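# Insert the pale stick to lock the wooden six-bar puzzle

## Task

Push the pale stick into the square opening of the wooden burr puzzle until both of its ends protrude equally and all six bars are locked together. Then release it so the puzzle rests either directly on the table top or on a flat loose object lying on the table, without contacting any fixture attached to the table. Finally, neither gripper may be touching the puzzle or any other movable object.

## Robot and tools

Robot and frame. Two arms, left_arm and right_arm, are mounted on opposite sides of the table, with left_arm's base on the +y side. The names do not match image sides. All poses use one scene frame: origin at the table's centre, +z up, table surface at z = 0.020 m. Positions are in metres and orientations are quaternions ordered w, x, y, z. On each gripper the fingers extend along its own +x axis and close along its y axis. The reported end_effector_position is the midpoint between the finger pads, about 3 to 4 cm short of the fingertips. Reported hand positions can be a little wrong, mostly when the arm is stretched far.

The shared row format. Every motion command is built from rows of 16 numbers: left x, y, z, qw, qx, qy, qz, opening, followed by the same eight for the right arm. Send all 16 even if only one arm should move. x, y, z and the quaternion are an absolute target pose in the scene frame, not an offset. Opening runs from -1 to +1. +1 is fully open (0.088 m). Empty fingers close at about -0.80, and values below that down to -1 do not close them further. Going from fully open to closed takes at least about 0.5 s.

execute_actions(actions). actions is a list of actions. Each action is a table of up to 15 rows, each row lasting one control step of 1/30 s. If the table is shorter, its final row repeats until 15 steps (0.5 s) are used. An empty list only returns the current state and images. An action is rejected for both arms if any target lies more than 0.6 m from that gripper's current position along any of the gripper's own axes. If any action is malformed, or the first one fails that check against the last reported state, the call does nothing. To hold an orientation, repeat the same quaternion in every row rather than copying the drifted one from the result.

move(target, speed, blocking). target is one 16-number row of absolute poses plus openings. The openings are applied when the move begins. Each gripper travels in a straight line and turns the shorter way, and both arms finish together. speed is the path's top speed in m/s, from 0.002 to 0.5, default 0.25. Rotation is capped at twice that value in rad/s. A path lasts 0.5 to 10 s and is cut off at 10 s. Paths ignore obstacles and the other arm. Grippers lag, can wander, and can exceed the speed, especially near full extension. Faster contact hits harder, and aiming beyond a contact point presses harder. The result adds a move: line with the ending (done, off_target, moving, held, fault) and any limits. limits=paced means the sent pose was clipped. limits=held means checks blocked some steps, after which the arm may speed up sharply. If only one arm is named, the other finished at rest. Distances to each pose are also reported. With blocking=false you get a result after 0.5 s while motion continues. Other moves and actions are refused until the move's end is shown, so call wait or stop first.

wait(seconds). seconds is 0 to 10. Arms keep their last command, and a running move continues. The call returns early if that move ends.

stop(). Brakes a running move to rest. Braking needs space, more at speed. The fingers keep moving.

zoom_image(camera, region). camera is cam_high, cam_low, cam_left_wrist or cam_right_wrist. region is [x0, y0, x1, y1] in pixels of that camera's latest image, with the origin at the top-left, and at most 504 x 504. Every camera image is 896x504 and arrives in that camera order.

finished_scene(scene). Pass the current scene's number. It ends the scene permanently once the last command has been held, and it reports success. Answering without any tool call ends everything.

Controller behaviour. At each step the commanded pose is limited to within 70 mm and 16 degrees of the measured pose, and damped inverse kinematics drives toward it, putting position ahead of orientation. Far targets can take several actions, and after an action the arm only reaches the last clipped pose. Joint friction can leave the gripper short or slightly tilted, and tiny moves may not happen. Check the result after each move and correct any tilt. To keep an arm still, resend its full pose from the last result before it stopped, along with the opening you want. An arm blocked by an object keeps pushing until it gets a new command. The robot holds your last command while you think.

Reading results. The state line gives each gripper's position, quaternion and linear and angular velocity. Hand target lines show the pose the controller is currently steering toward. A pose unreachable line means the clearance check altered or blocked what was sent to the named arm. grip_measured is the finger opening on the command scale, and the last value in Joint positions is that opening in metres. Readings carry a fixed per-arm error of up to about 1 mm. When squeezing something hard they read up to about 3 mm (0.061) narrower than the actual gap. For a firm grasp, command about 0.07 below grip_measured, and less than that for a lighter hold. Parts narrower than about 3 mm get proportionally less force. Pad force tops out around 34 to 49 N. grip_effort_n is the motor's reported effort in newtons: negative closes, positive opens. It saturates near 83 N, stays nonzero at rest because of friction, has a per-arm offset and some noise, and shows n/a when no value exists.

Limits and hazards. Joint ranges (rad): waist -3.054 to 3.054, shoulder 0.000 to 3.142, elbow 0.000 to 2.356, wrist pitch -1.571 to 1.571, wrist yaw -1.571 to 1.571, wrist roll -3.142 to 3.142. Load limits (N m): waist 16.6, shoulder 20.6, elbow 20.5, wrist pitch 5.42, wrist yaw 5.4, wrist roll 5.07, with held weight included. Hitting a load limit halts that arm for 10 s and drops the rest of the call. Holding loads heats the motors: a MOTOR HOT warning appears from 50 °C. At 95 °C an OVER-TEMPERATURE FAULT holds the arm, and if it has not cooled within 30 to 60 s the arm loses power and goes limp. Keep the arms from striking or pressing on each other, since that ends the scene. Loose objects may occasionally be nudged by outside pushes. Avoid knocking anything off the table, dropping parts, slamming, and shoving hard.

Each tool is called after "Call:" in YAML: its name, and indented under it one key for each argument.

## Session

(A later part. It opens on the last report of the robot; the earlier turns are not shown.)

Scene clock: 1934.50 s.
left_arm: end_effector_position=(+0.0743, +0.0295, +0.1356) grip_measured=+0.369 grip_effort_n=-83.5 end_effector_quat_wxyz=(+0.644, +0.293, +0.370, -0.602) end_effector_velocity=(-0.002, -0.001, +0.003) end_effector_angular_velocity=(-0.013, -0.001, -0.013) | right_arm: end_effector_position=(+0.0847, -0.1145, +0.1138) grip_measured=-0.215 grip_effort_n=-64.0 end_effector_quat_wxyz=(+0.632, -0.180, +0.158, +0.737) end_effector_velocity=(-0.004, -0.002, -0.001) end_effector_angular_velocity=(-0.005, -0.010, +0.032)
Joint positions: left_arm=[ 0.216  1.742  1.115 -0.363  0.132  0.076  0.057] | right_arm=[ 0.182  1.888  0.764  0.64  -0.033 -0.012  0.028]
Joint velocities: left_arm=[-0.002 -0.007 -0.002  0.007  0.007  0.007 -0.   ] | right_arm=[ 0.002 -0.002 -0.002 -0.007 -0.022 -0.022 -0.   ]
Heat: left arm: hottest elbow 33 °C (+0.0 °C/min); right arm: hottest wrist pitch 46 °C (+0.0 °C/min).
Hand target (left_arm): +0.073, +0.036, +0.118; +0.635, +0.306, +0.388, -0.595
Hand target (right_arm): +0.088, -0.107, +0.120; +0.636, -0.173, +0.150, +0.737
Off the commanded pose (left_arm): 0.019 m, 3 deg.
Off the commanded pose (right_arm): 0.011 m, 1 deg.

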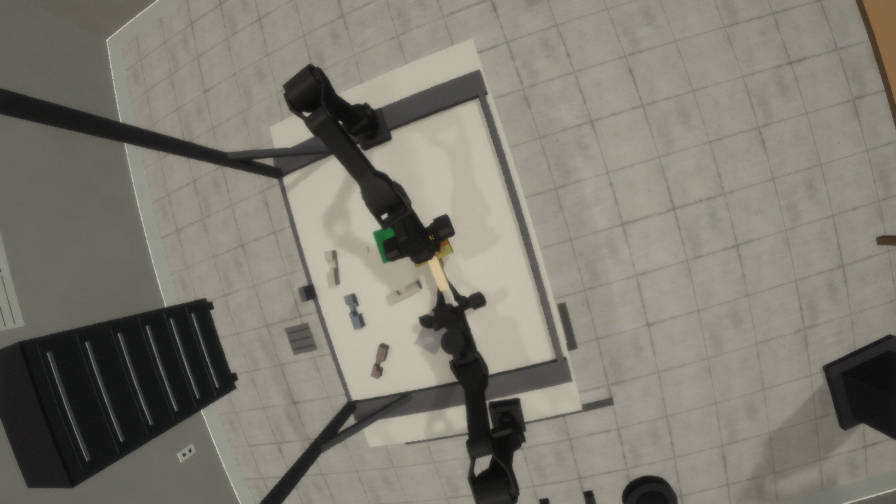

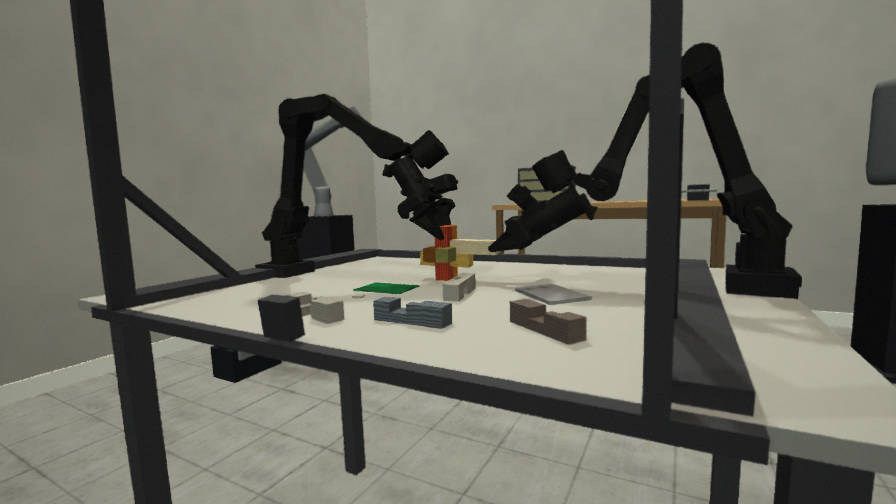

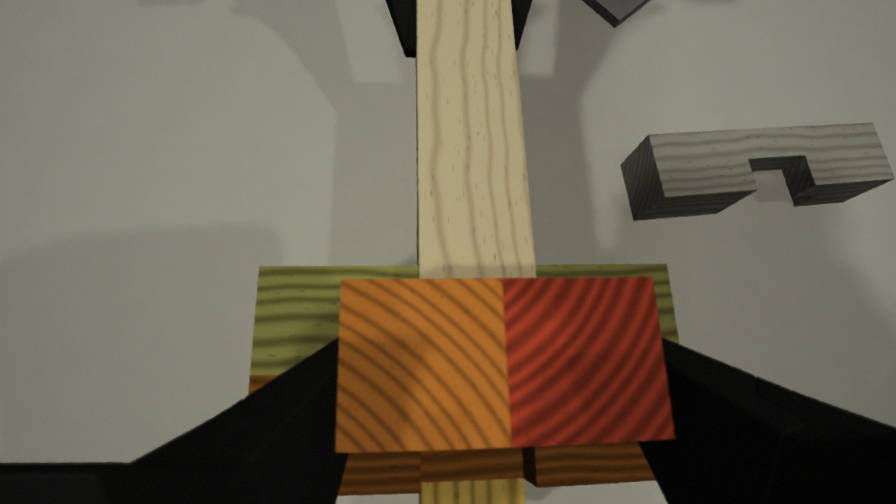

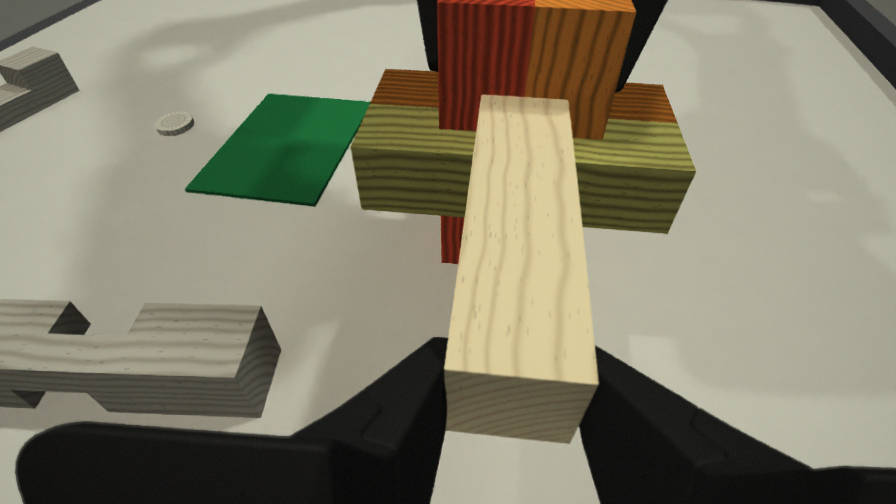

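Call:
zoom_image:
  camera: "cam_right_wrist"
  region: [438, 360, 606, 450]

Call:
zoom_image:
  camera: "cam_right_wrist"
  region: [345, 130, 513, 230]

Call:
zoom_image:
  camera: "cam_right_wrist"
  region: [540, 140, 708, 240]

Region (438, 360, 606, 450) of cam_right_wrist's 896x504 image, scaled by 3.000, with more detail than that image has; it fills the top 270 rows of this view, and the rest is white.

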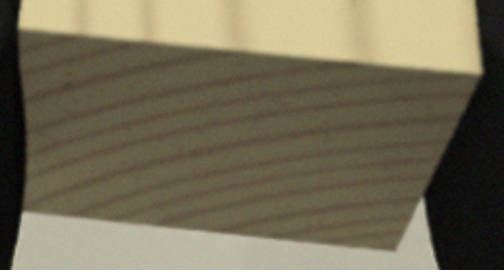

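Region (345, 130, 513, 230) of cam_right_wrist's 896x504 image, scaled by 3.000, with more detail than that image has; it fills the top 300 rows of this view, and the rest is white.

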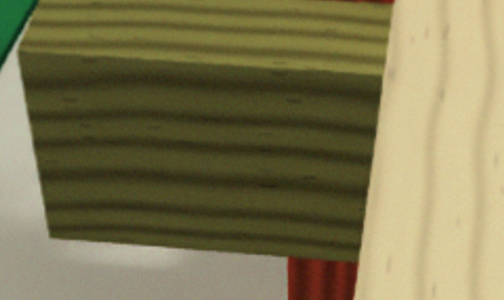

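Region (540, 140, 708, 240) of cam_right_wrist's 896x504 image, scaled by 3.000, with more detail than that image has; it fills the top 300 rows of this view, and the rest is white.

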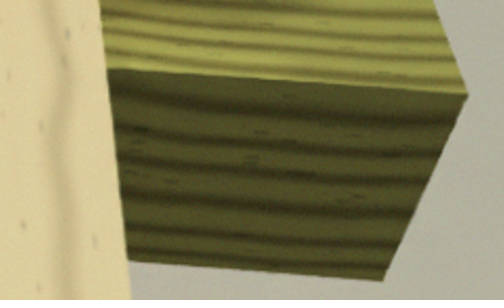

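Call:
execute_actions:
  actions:
    - [[0.0735,0.0349,0.1177,0.6347,0.3058,0.3877,-0.5943,0.30,0.0863,-0.1110,0.1151,0.6344,-0.1778,0.1549,0.7362,-0.225]]
    - [[0.0735,0.0349,0.1177,0.6347,0.3058,0.3877,-0.5943,0.30,0.08484,-0.11568,0.11015,0.63231,-0.18246,0.16020,0.73568,-0.225]]
    - [[0.0735,0.0349,0.1177,0.6347,0.3058,0.3877,-0.5943,0.30,0.08508,-0.11782,0.10762,0.63167,-0.18528,0.16281,0.73496,-0.225]]

Scene clock: 2056.00 s.
left_arm: end_effector_position=(+0.0744, +0.0294, +0.1356) grip_measured=+0.369 grip_effort_n=-83.5 end_effector_quat_wxyz=(+0.644, +0.292, +0.370, -0.602) end_effector_velocity=(-0.000, +0.002, -0.001) end_effector_angular_velocity=(+0.009, -0.008, -0.004) | right_arm: end_effector_position=(+0.0846, -0.1152, +0.1130) grip_measured=-0.215 grip_effort_n=-64.0 end_effector_quat_wxyz=(+0.632, -0.181, +0.159, +0.737) end_effector_velocity=(+0.000, -0.001, -0.001) end_effector_angular_velocity=(-0.009, +0.009, +0.001)
Joint positions: left_arm=[ 0.216  1.742  1.115 -0.363  0.132  0.076  0.057] | right_arm=[ 0.183  1.888  0.762  0.64  -0.033 -0.011  0.028]
Joint velocities: left_arm=[-0.002 -0.002 -0.002 -0.007 -0.007  0.007 -0.   ] | right_arm=[-0.002 -0.002 -0.002 -0.007 -0.007  0.007 -0.   ]
Heat: left arm: hottest elbow 33 °C (+0.0 °C/min); right arm: hottest wrist pitch 46 °C (+0.0 °C/min).
Hand target (left_arm): +0.073, +0.036, +0.118; +0.635, +0.306, +0.388, -0.594
Hand target (right_arm): +0.085, -0.118, +0.108; +0.632, -0.185, +0.163, +0.735
Off the commanded pose (left_arm): 0.019 m, 3 deg.
Off the commanded pose (right_arm): 0.006 m, 1 deg.

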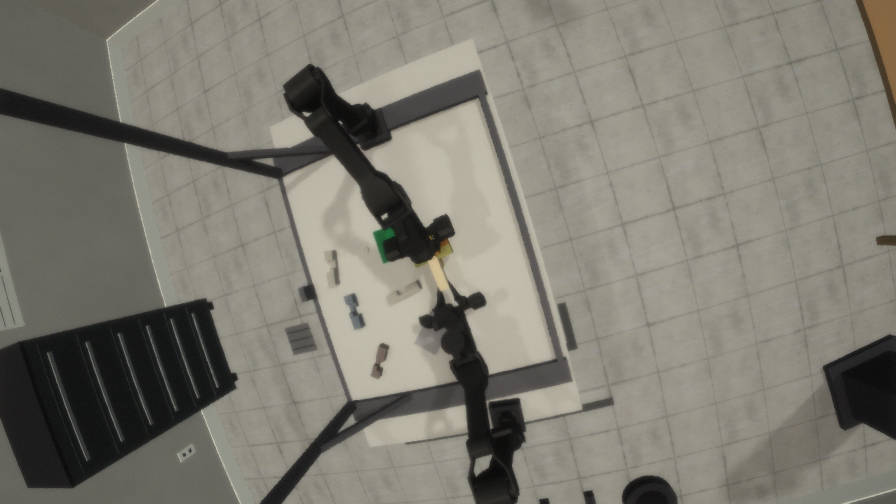

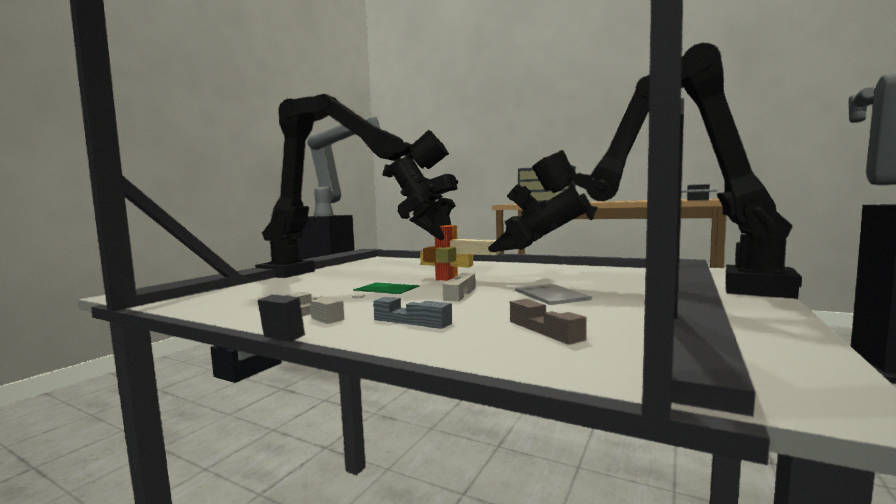

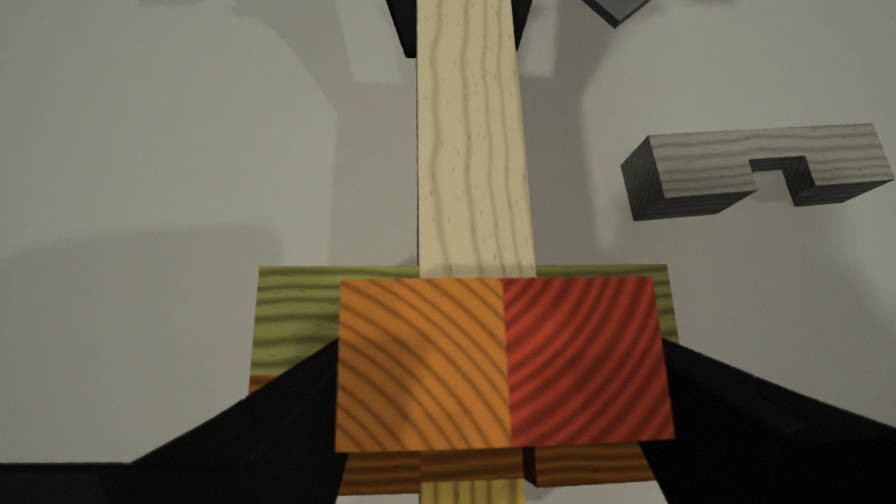

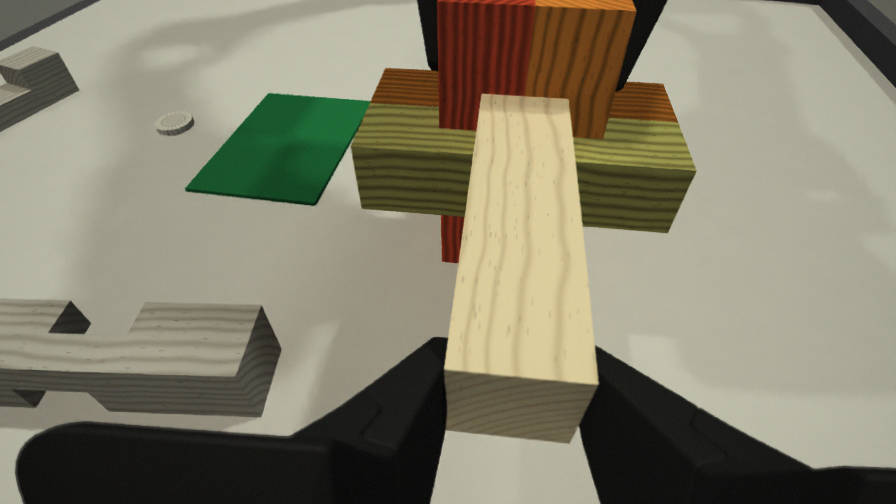

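Call:
execute_actions:
  actions:
    - [[0.0735,0.0349,0.1177,0.6347,0.3058,0.3877,-0.5943,0.30,0.08464,-0.11402,0.11187,0.63319,-0.17909,0.16104,0.73558,-0.225]]
    - [[0.0735,0.0349,0.1177,0.6347,0.3058,0.3877,-0.5943,0.30,0.08464,-0.11402,0.11187,0.63355,-0.17780,0.16249,0.73526,-0.225]]
    - [[0.0735,0.0349,0.1177,0.6347,0.3058,0.3877,-0.5943,0.30,0.08464,-0.11402,0.11187,0.63391,-0.17650,0.16393,0.73494,-0.225]]

Scene clock: 2070.23 s.
left_arm: end_effector_position=(+0.0744, +0.0294, +0.1356) grip_measured=+0.369 grip_effort_n=-83.5 end_effector_quat_wxyz=(+0.644, +0.292, +0.370, -0.602) end_effector_velocity=(+0.002, +0.002, -0.001) end_effector_angular_velocity=(+0.011, -0.012, +0.016) | right_arm: end_effector_position=(+0.0846, -0.1152, +0.1130) grip_measured=-0.215 grip_effort_n=-64.0 end_effector_quat_wxyz=(+0.633, -0.178, +0.162, +0.736) end_effector_velocity=(+0.000, -0.001, -0.001) end_effector_angular_velocity=(-0.007, -0.004, +0.007)
Joint positions: left_arm=[ 0.216  1.742  1.115 -0.363  0.132  0.076  0.057] | right_arm=[ 0.183  1.888  0.762  0.64  -0.033 -0.002  0.028]
Joint velocities: left_arm=[-0.002 -0.002 -0.002 -0.007 -0.022 -0.007  0.   ] | right_arm=[-0.002 -0.002 -0.002 -0.007 -0.007 -0.007 -0.   ]
Heat: left arm: hottest elbow 33 °C (+0.0 °C/min); right arm: hottest wrist pitch 46 °C (+0.0 °C/min).
Hand target (left_arm): +0.073, +0.036, +0.118; +0.635, +0.306, +0.388, -0.594
Hand target (right_arm): +0.085, -0.114, +0.112; +0.634, -0.177, +0.164, +0.735
Off the commanded pose (left_arm): 0.019 m, 3 deg.
Off the commanded pose (right_arm): 0.002 m, 0 deg.

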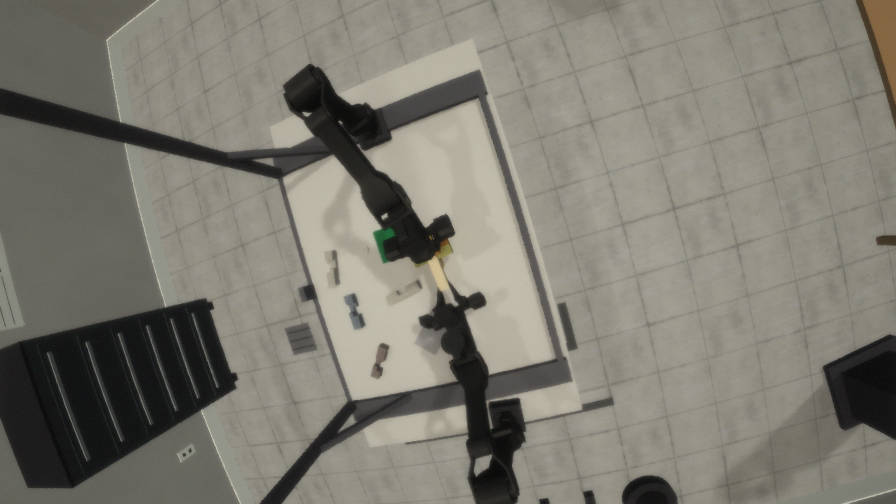

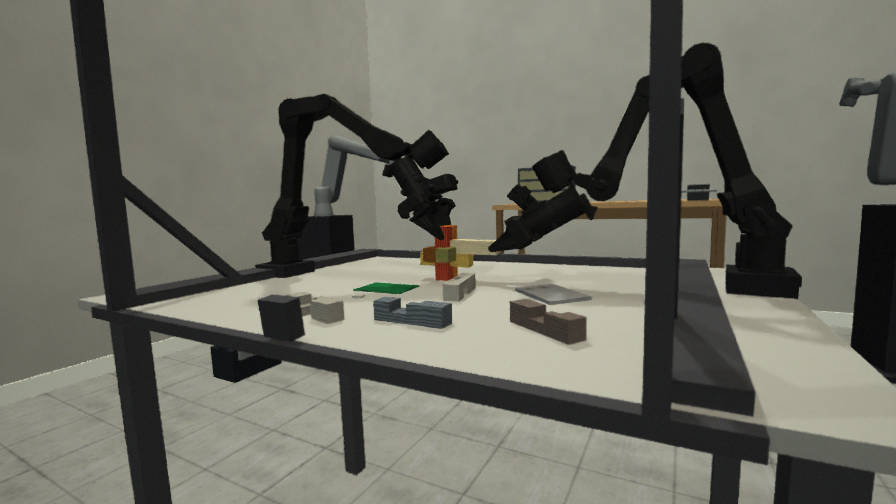

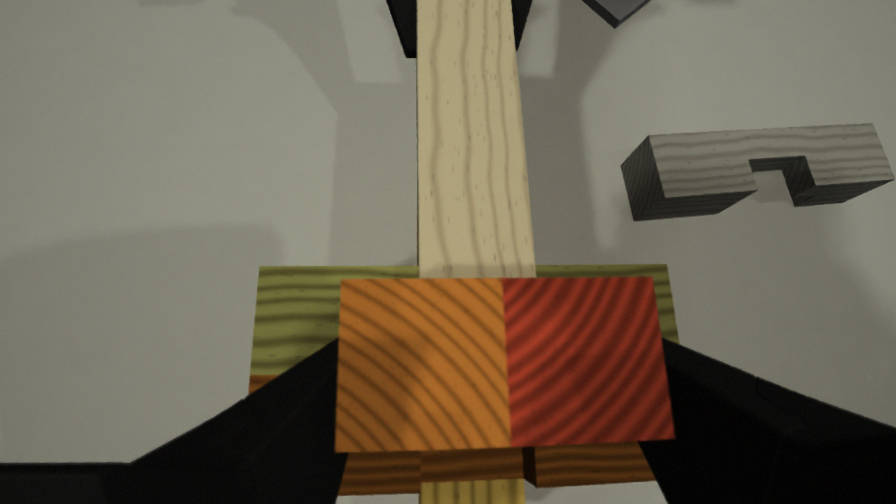

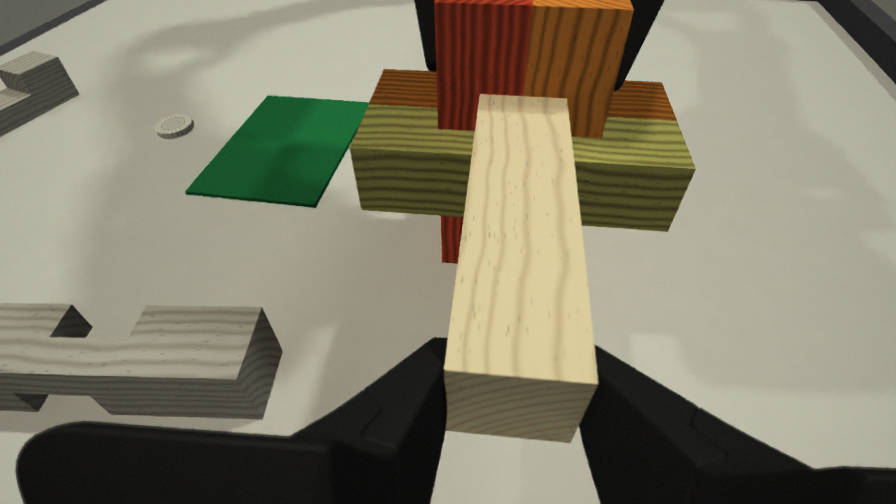

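Call:
zoom_image:
  camera: "cam_right_wrist"
  region: [438, 360, 606, 450]

Call:
zoom_image:
  camera: "cam_right_wrist"
  region: [345, 130, 513, 230]

Call:
zoom_image:
  camera: "cam_right_wrist"
  region: [540, 140, 708, 240]

Region (438, 360, 606, 450) of cam_right_wrist's 896x504 image, scaled by 3.000, with more detail than that image has; it fills the top 270 rows of this view, and the rest is white.

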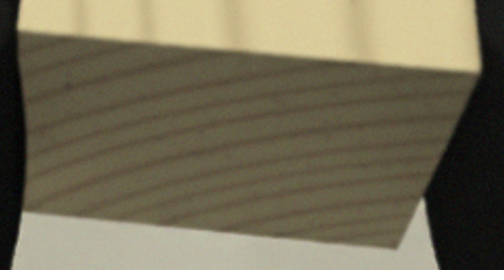

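Region (345, 130, 513, 230) of cam_right_wrist's 896x504 image, scaled by 3.000, with more detail than that image has; it fills the top 300 rows of this view, and the rest is white.

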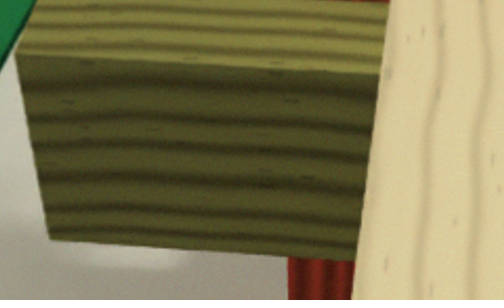

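Region (540, 140, 708, 240) of cam_right_wrist's 896x504 image, scaled by 3.000, with more detail than that image has; it fills the top 300 rows of this view, and the rest is white.

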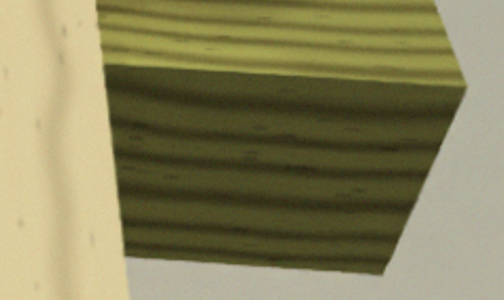

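Call:
zoom_image:
  camera: "cam_right_wrist"
  region: [470, 80, 582, 122]

Region (470, 80, 582, 122) of cam_right_wrist's 896x504 image, scaled by 4.500, with more detail than that image has; it fills the top 189 rows of this view, and the rest is white.

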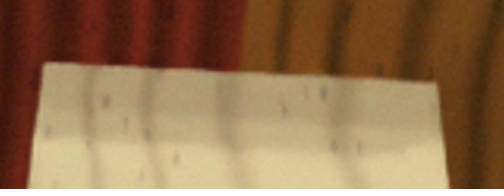

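Call:
execute_actions:
  actions:
    - [[0.0735,0.0349,0.1177,0.6347,0.3058,0.3877,-0.5943,0.30,0.08464,-0.11402,0.11187,0.63281,-0.17669,0.16368,0.73589,-0.225]]
    - [[0.0735,0.0349,0.1177,0.6347,0.3058,0.3877,-0.5943,0.30,0.08508,-0.11397,0.11187,0.63226,-0.17616,0.16427,0.73637,-0.225]]
    - [[0.0735,0.0349,0.1177,0.6347,0.3058,0.3877,-0.5943,0.30,0.08530,-0.11396,0.11187,0.63153,-0.17567,0.16479,0.73699,-0.225]]

Scene clock: 2110.17 s.
left_arm: end_effector_position=(+0.0744, +0.0294, +0.1356) grip_measured=+0.369 grip_effort_n=-83.5 end_effector_quat_wxyz=(+0.644, +0.292, +0.370, -0.602) end_effector_velocity=(-0.000, +0.002, -0.001) end_effector_angular_velocity=(+0.009, -0.000, +0.008) | right_arm: end_effector_position=(+0.0847, -0.1152, +0.1130) grip_measured=-0.215 grip_effort_n=-64.0 end_effector_quat_wxyz=(+0.633, -0.177, +0.162, +0.736) end_effector_velocity=(-0.002, -0.002, -0.001) end_effector_angular_velocity=(-0.007, -0.004, +0.012)
Joint positions: left_arm=[ 0.216  1.742  1.115 -0.363  0.132  0.076  0.057] | right_arm=[ 0.182  1.888  0.762  0.64  -0.034 -0.002  0.028]
Joint velocities: left_arm=[-0.002 -0.002 -0.002 -0.007 -0.007 -0.007 -0.   ] | right_arm=[ 0.002 -0.002 -0.002 -0.007 -0.007 -0.007 -0.   ]
Heat: left arm: hottest elbow 33 °C (+0.0 °C/min); right arm: hottest wrist pitch 45 °C (-1.0 °C/min).
Hand target (left_arm): +0.073, +0.036, +0.118; +0.635, +0.306, +0.388, -0.594
Hand target (right_arm): +0.085, -0.114, +0.112; +0.632, -0.176, +0.165, +0.737
Off the commanded pose (left_arm): 0.019 m, 3 deg.
Off the commanded pose (right_arm): 0.002 m, 0 deg.

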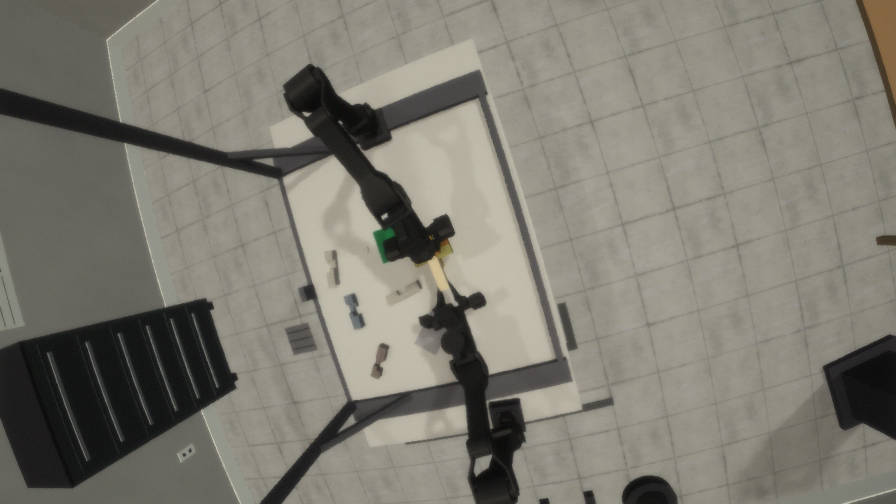

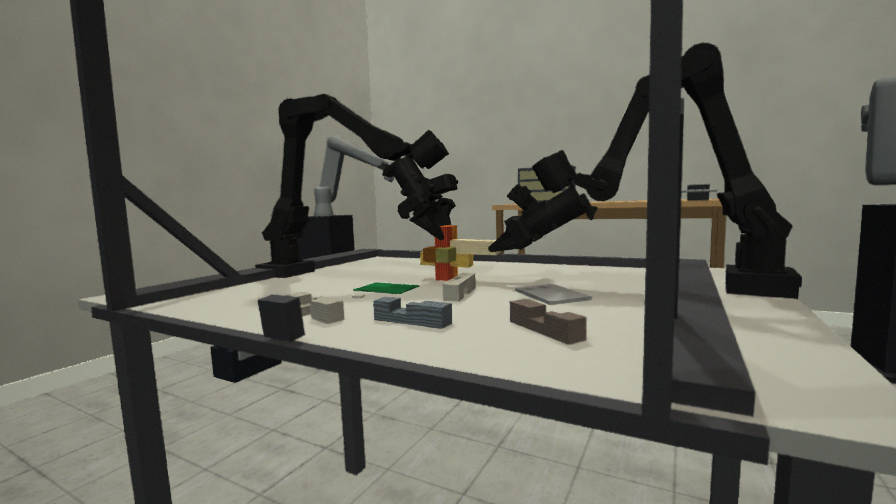

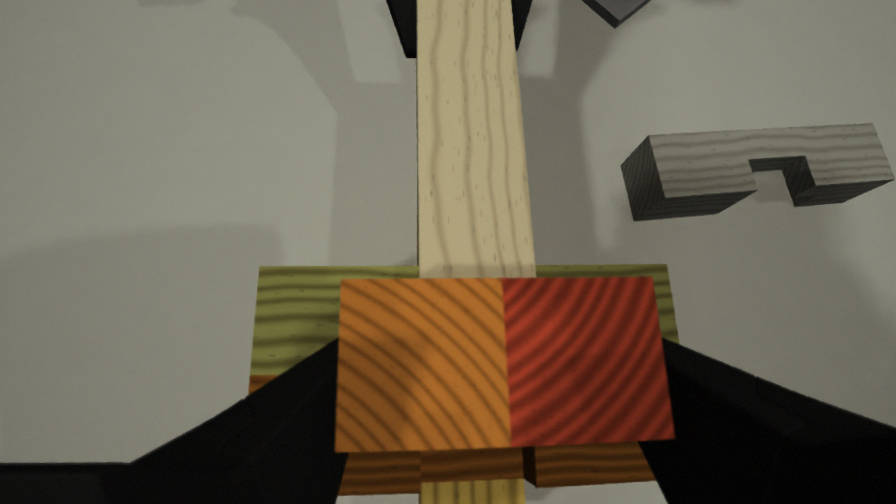

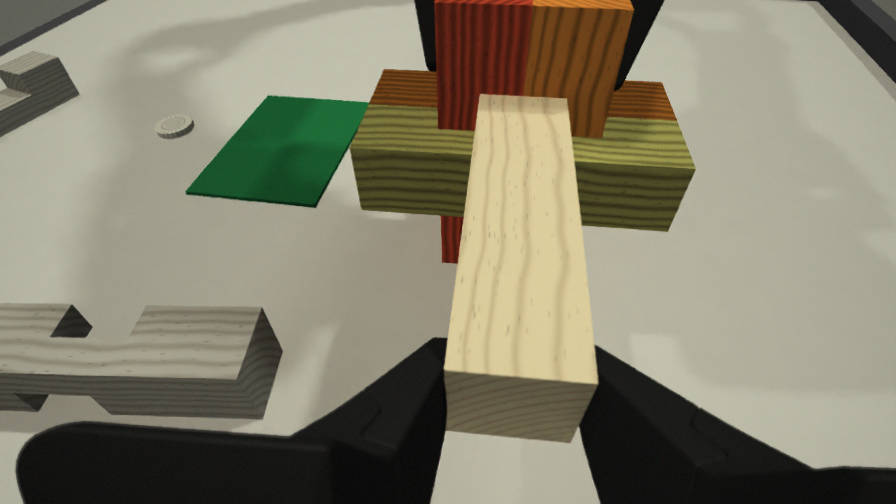

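Call:
execute_actions:
  actions:
    - [[0.0735,0.0349,0.1177,0.6347,0.3058,0.3877,-0.5943,0.30,0.08551,-0.11398,0.11187,0.63078,-0.17517,0.16532,0.73762,-0.225]]
    - [[0.0735,0.0349,0.1177,0.6347,0.3058,0.3877,-0.5943,0.30,0.08573,-0.11399,0.11187,0.63005,-0.17467,0.16583,0.73825,-0.225]]

Scene clock: 2116.67 s.
left_arm: end_effector_position=(+0.0745, +0.0294, +0.1356) grip_measured=+0.369 grip_effort_n=-83.5 end_effector_quat_wxyz=(+0.645, +0.292, +0.370, -0.602) end_effector_velocity=(-0.001, +0.004, -0.003) end_effector_angular_velocity=(+0.026, -0.017, -0.001) | right_arm: end_effector_position=(+0.0850, -0.1152, +0.1130) grip_measured=-0.215 grip_effort_n=-64.0 end_effector_quat_wxyz=(+0.631, -0.177, +0.163, +0.737) end_effector_velocity=(+0.000, -0.001, -0.001) end_effector_angular_velocity=(-0.007, -0.004, +0.007)
Joint positions: left_arm=[ 0.216  1.742  1.115 -0.363  0.132  0.076  0.057] | right_arm=[ 0.18   1.888  0.762  0.64  -0.04  -0.002  0.028]
Joint velocities: left_arm=[-0.007 -0.002 -0.002 -0.022 -0.022  0.007  0.   ] | right_arm=[-0.002 -0.002 -0.002 -0.007 -0.007 -0.007  0.   ]
Heat: left arm: hottest elbow 33 °C (+0.0 °C/min); right arm: hottest wrist pitch 45 °C (-1.0 °C/min).
Hand target (left_arm): +0.073, +0.036, +0.118; +0.635, +0.306, +0.388, -0.595
Hand target (right_arm): +0.086, -0.114, +0.112; +0.630, -0.175, +0.166, +0.738
Off the commanded pose (left_arm): 0.019 m, 3 deg.
Off the commanded pose (right_arm): 0.002 m, 0 deg.

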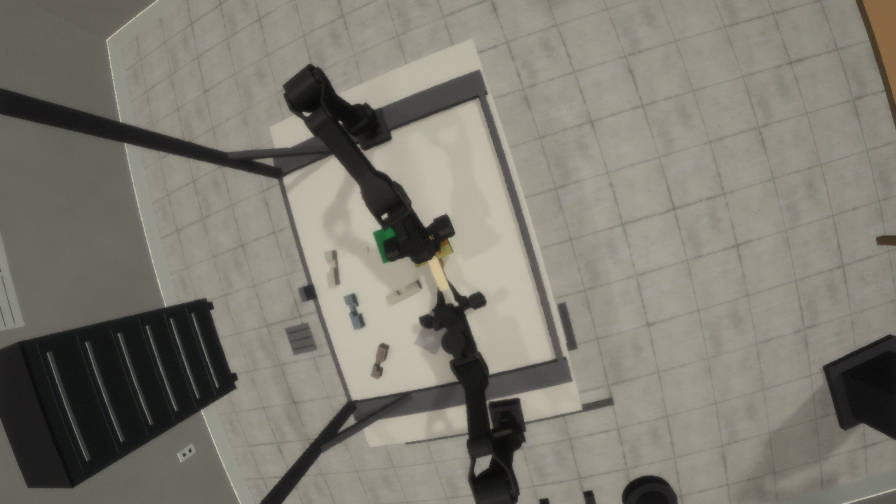

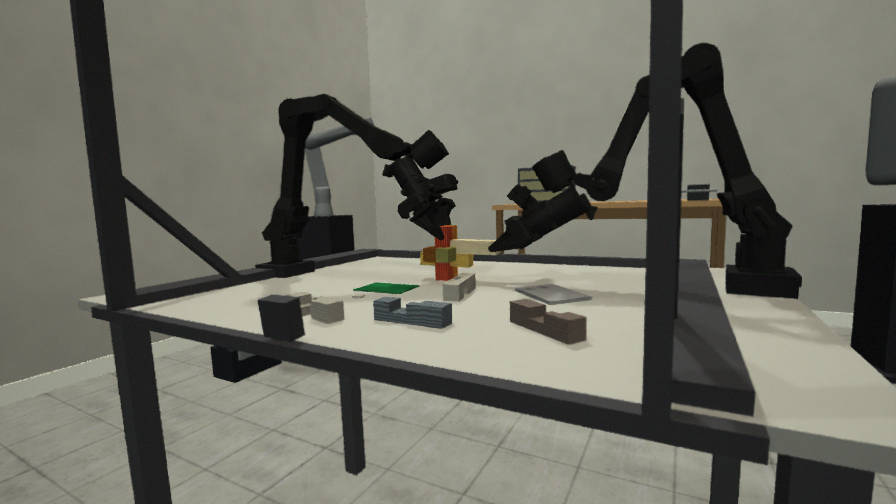

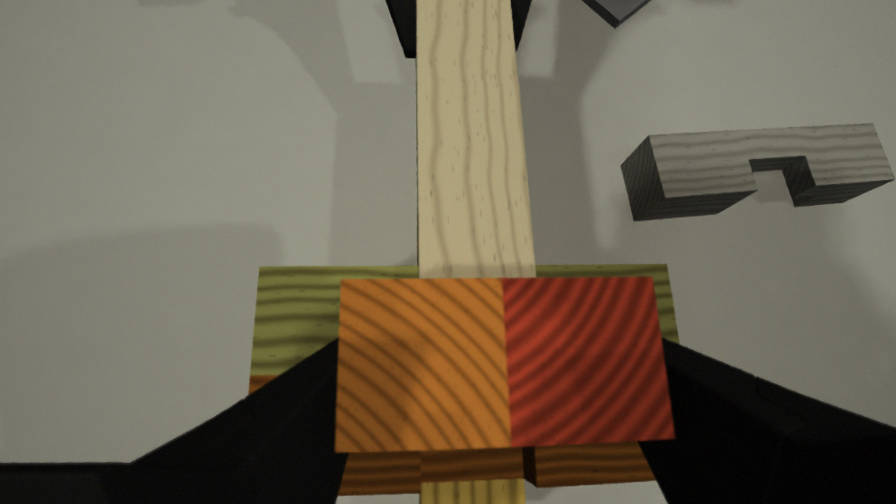

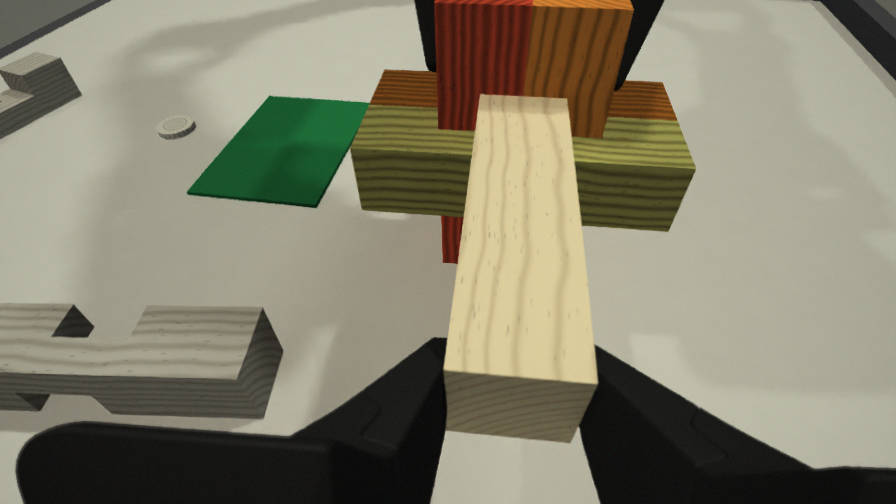

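Call:
zoom_image:
  camera: "cam_left_wrist"
  region: [400, 60, 550, 290]

Region (400, 60, 550, 290) of cam_left_wrist's 896x504 image, scaled by 2.191, with more detail than that image has; it fills the left 329 columns of this view, and the rest is white.

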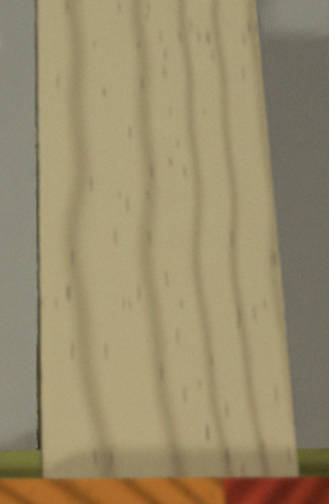

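Call:
execute_actions:
  actions:
    - [[0.0735,0.0349,0.1177,0.6347,0.3058,0.3877,-0.5943,0.30,0.08487,-0.11410,0.11187,0.6316,-0.1760,0.1645,0.7369,-0.225]]
    - [[0.0735,0.0349,0.1177,0.6347,0.3058,0.3877,-0.5943,0.30,0.08398,-0.11420,0.11187,0.63151,-0.17527,0.16528,0.73699,-0.225]]
    - [[0.0735,0.0349,0.1177,0.6347,0.3058,0.3877,-0.5943,0.30,0.08330,-0.11428,0.11187,0.63123,-0.17444,0.16623,0.73722,-0.225]]

Scene clock: 2156.93 s.
left_arm: end_effector_position=(+0.0745, +0.0294, +0.1356) grip_measured=+0.369 grip_effort_n=-83.5 end_effector_quat_wxyz=(+0.645, +0.292, +0.370, -0.602) end_effector_velocity=(-0.001, +0.003, -0.001) end_effector_angular_velocity=(+0.018, -0.006, -0.004) | right_arm: end_effector_position=(+0.0849, -0.1152, +0.1130) grip_measured=-0.215 grip_effort_n=-64.0 end_effector_quat_wxyz=(+0.632, -0.176, +0.164, +0.737) end_effector_velocity=(+0.000, -0.003, -0.006) end_effector_angular_velocity=(-0.026, -0.006, +0.007)
Joint positions: left_arm=[ 0.216  1.742  1.115 -0.363  0.132  0.076  0.057] | right_arm=[ 0.18   1.888  0.762  0.64  -0.039  0.001  0.028]
Joint velocities: left_arm=[-0.002 -0.002  0.002 -0.022 -0.007  0.007 -0.   ] | right_arm=[-0.002  0.002 -0.002 -0.022 -0.007 -0.007 -0.   ]
Heat: left arm: hottest elbow 33 °C (+0.0 °C/min); right arm: hottest wrist pitch 45 °C (+0.0 °C/min).
Hand target (left_arm): +0.073, +0.036, +0.118; +0.635, +0.306, +0.388, -0.594
Hand target (right_arm): +0.083, -0.114, +0.112; +0.631, -0.174, +0.166, +0.737
Off the commanded pose (left_arm): 0.019 m, 3 deg.
Off the commanded pose (right_arm): 0.002 m, 0 deg.

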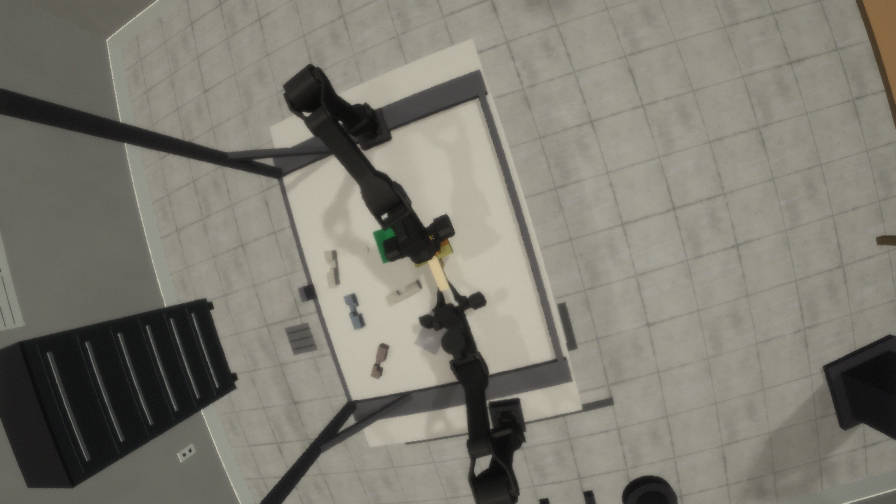

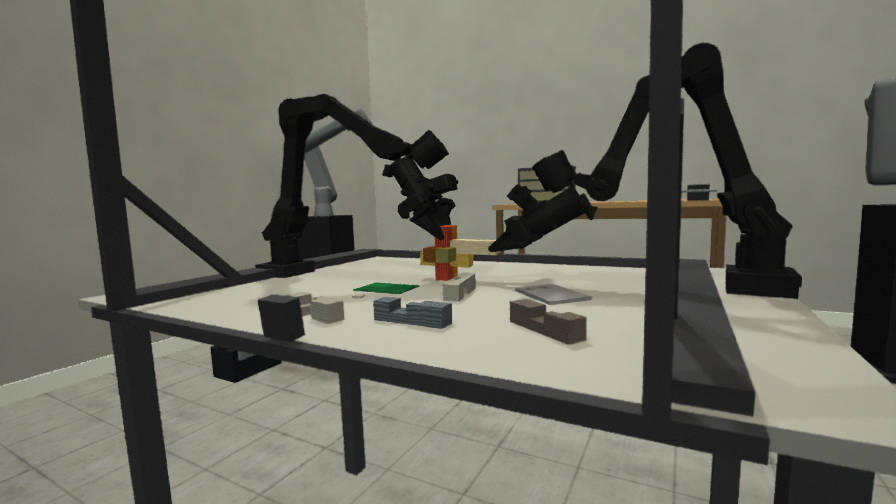

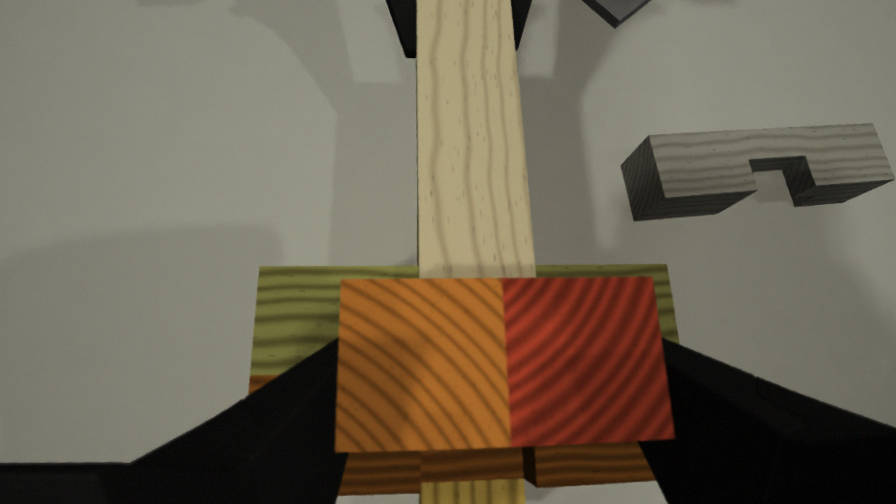

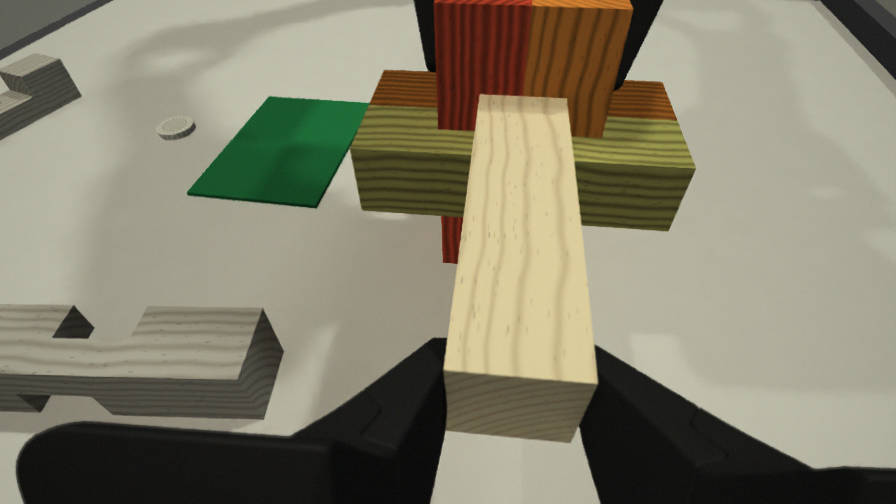

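Call:
execute_actions:
  actions:
    - [[0.0735,0.0349,0.1177,0.6347,0.3058,0.3877,-0.5943,0.30,0.08301,-0.11175,0.11470,0.63184,-0.17158,0.16359,0.73797,-0.225]]
    - [[0.0735,0.0349,0.1177,0.6347,0.3058,0.3877,-0.5943,0.30,0.08293,-0.11111,0.11541,0.63199,-0.17087,0.16293,0.73814,-0.225]]

Scene clock: 2166.30 s.
left_arm: end_effector_position=(+0.0745, +0.0294, +0.1356) grip_measured=+0.369 grip_effort_n=-83.5 end_effector_quat_wxyz=(+0.645, +0.292, +0.370, -0.602) end_effector_velocity=(+0.002, +0.001, +0.001) end_effector_angular_velocity=(+0.004, -0.001, +0.013) | right_arm: end_effector_position=(+0.0850, -0.1152, +0.1130) grip_measured=-0.215 grip_effort_n=-64.0 end_effector_quat_wxyz=(+0.632, -0.176, +0.164, +0.737) end_effector_velocity=(-0.000, +0.000, +0.002) end_effector_angular_velocity=(+0.008, -0.002, +0.007)
Joint positions: left_arm=[ 0.216  1.742  1.115 -0.363  0.132  0.076  0.057] | right_arm=[ 0.18   1.888  0.762  0.64  -0.039  0.001  0.028]
Joint velocities: left_arm=[ 0.002 -0.002  0.002 -0.007 -0.007 -0.007 -0.   ] | right_arm=[-0.002 -0.002 -0.002  0.007 -0.007 -0.007 -0.   ]
Heat: left arm: hottest elbow 33 °C (+0.0 °C/min); right arm: hottest wrist pitch 45 °C (+0.0 °C/min).
Hand target (left_arm): +0.073, +0.036, +0.118; +0.635, +0.306, +0.388, -0.594
Hand target (right_arm): +0.083, -0.111, +0.115; +0.632, -0.171, +0.163, +0.738
Off the commanded pose (left_arm): 0.019 m, 3 deg.
Off the commanded pose (right_arm): 0.005 m, 1 deg.

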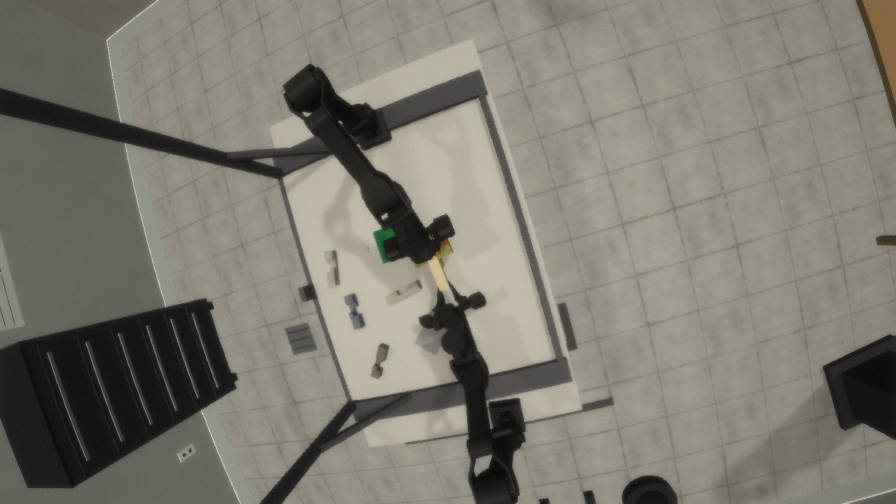

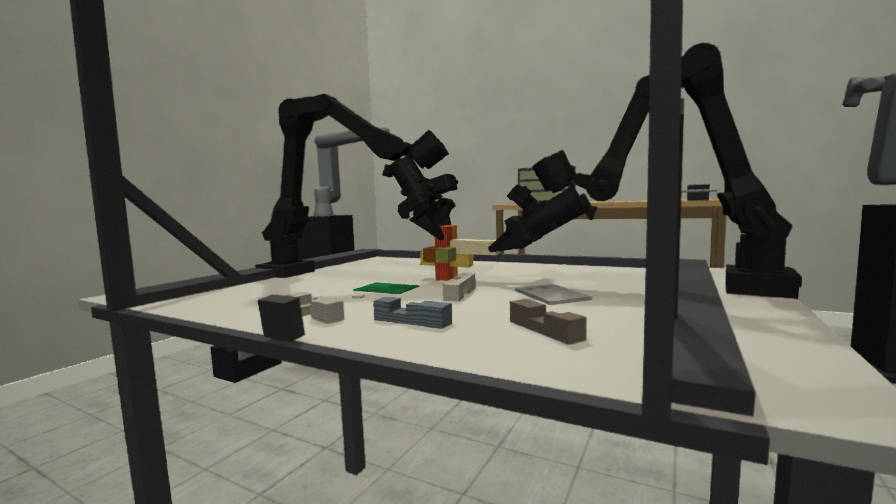

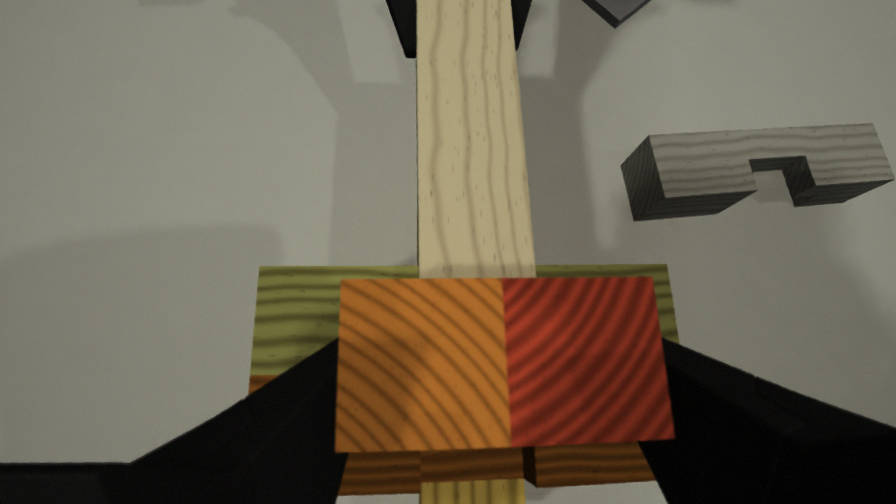

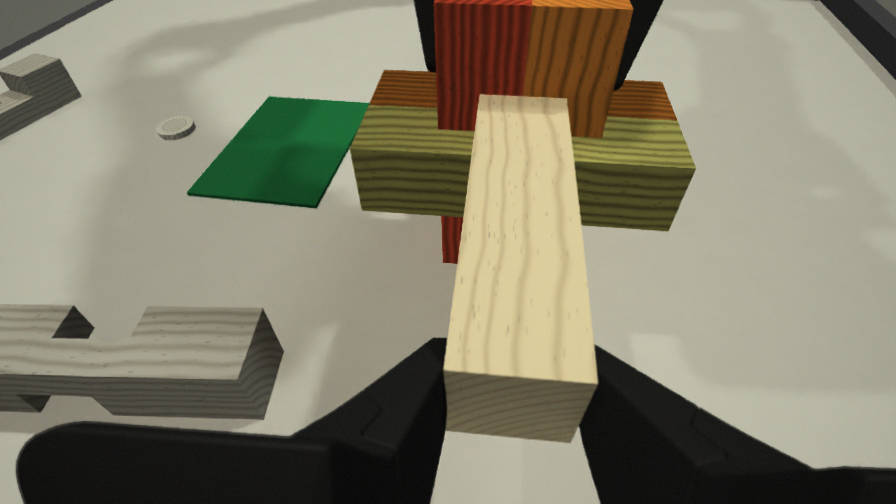

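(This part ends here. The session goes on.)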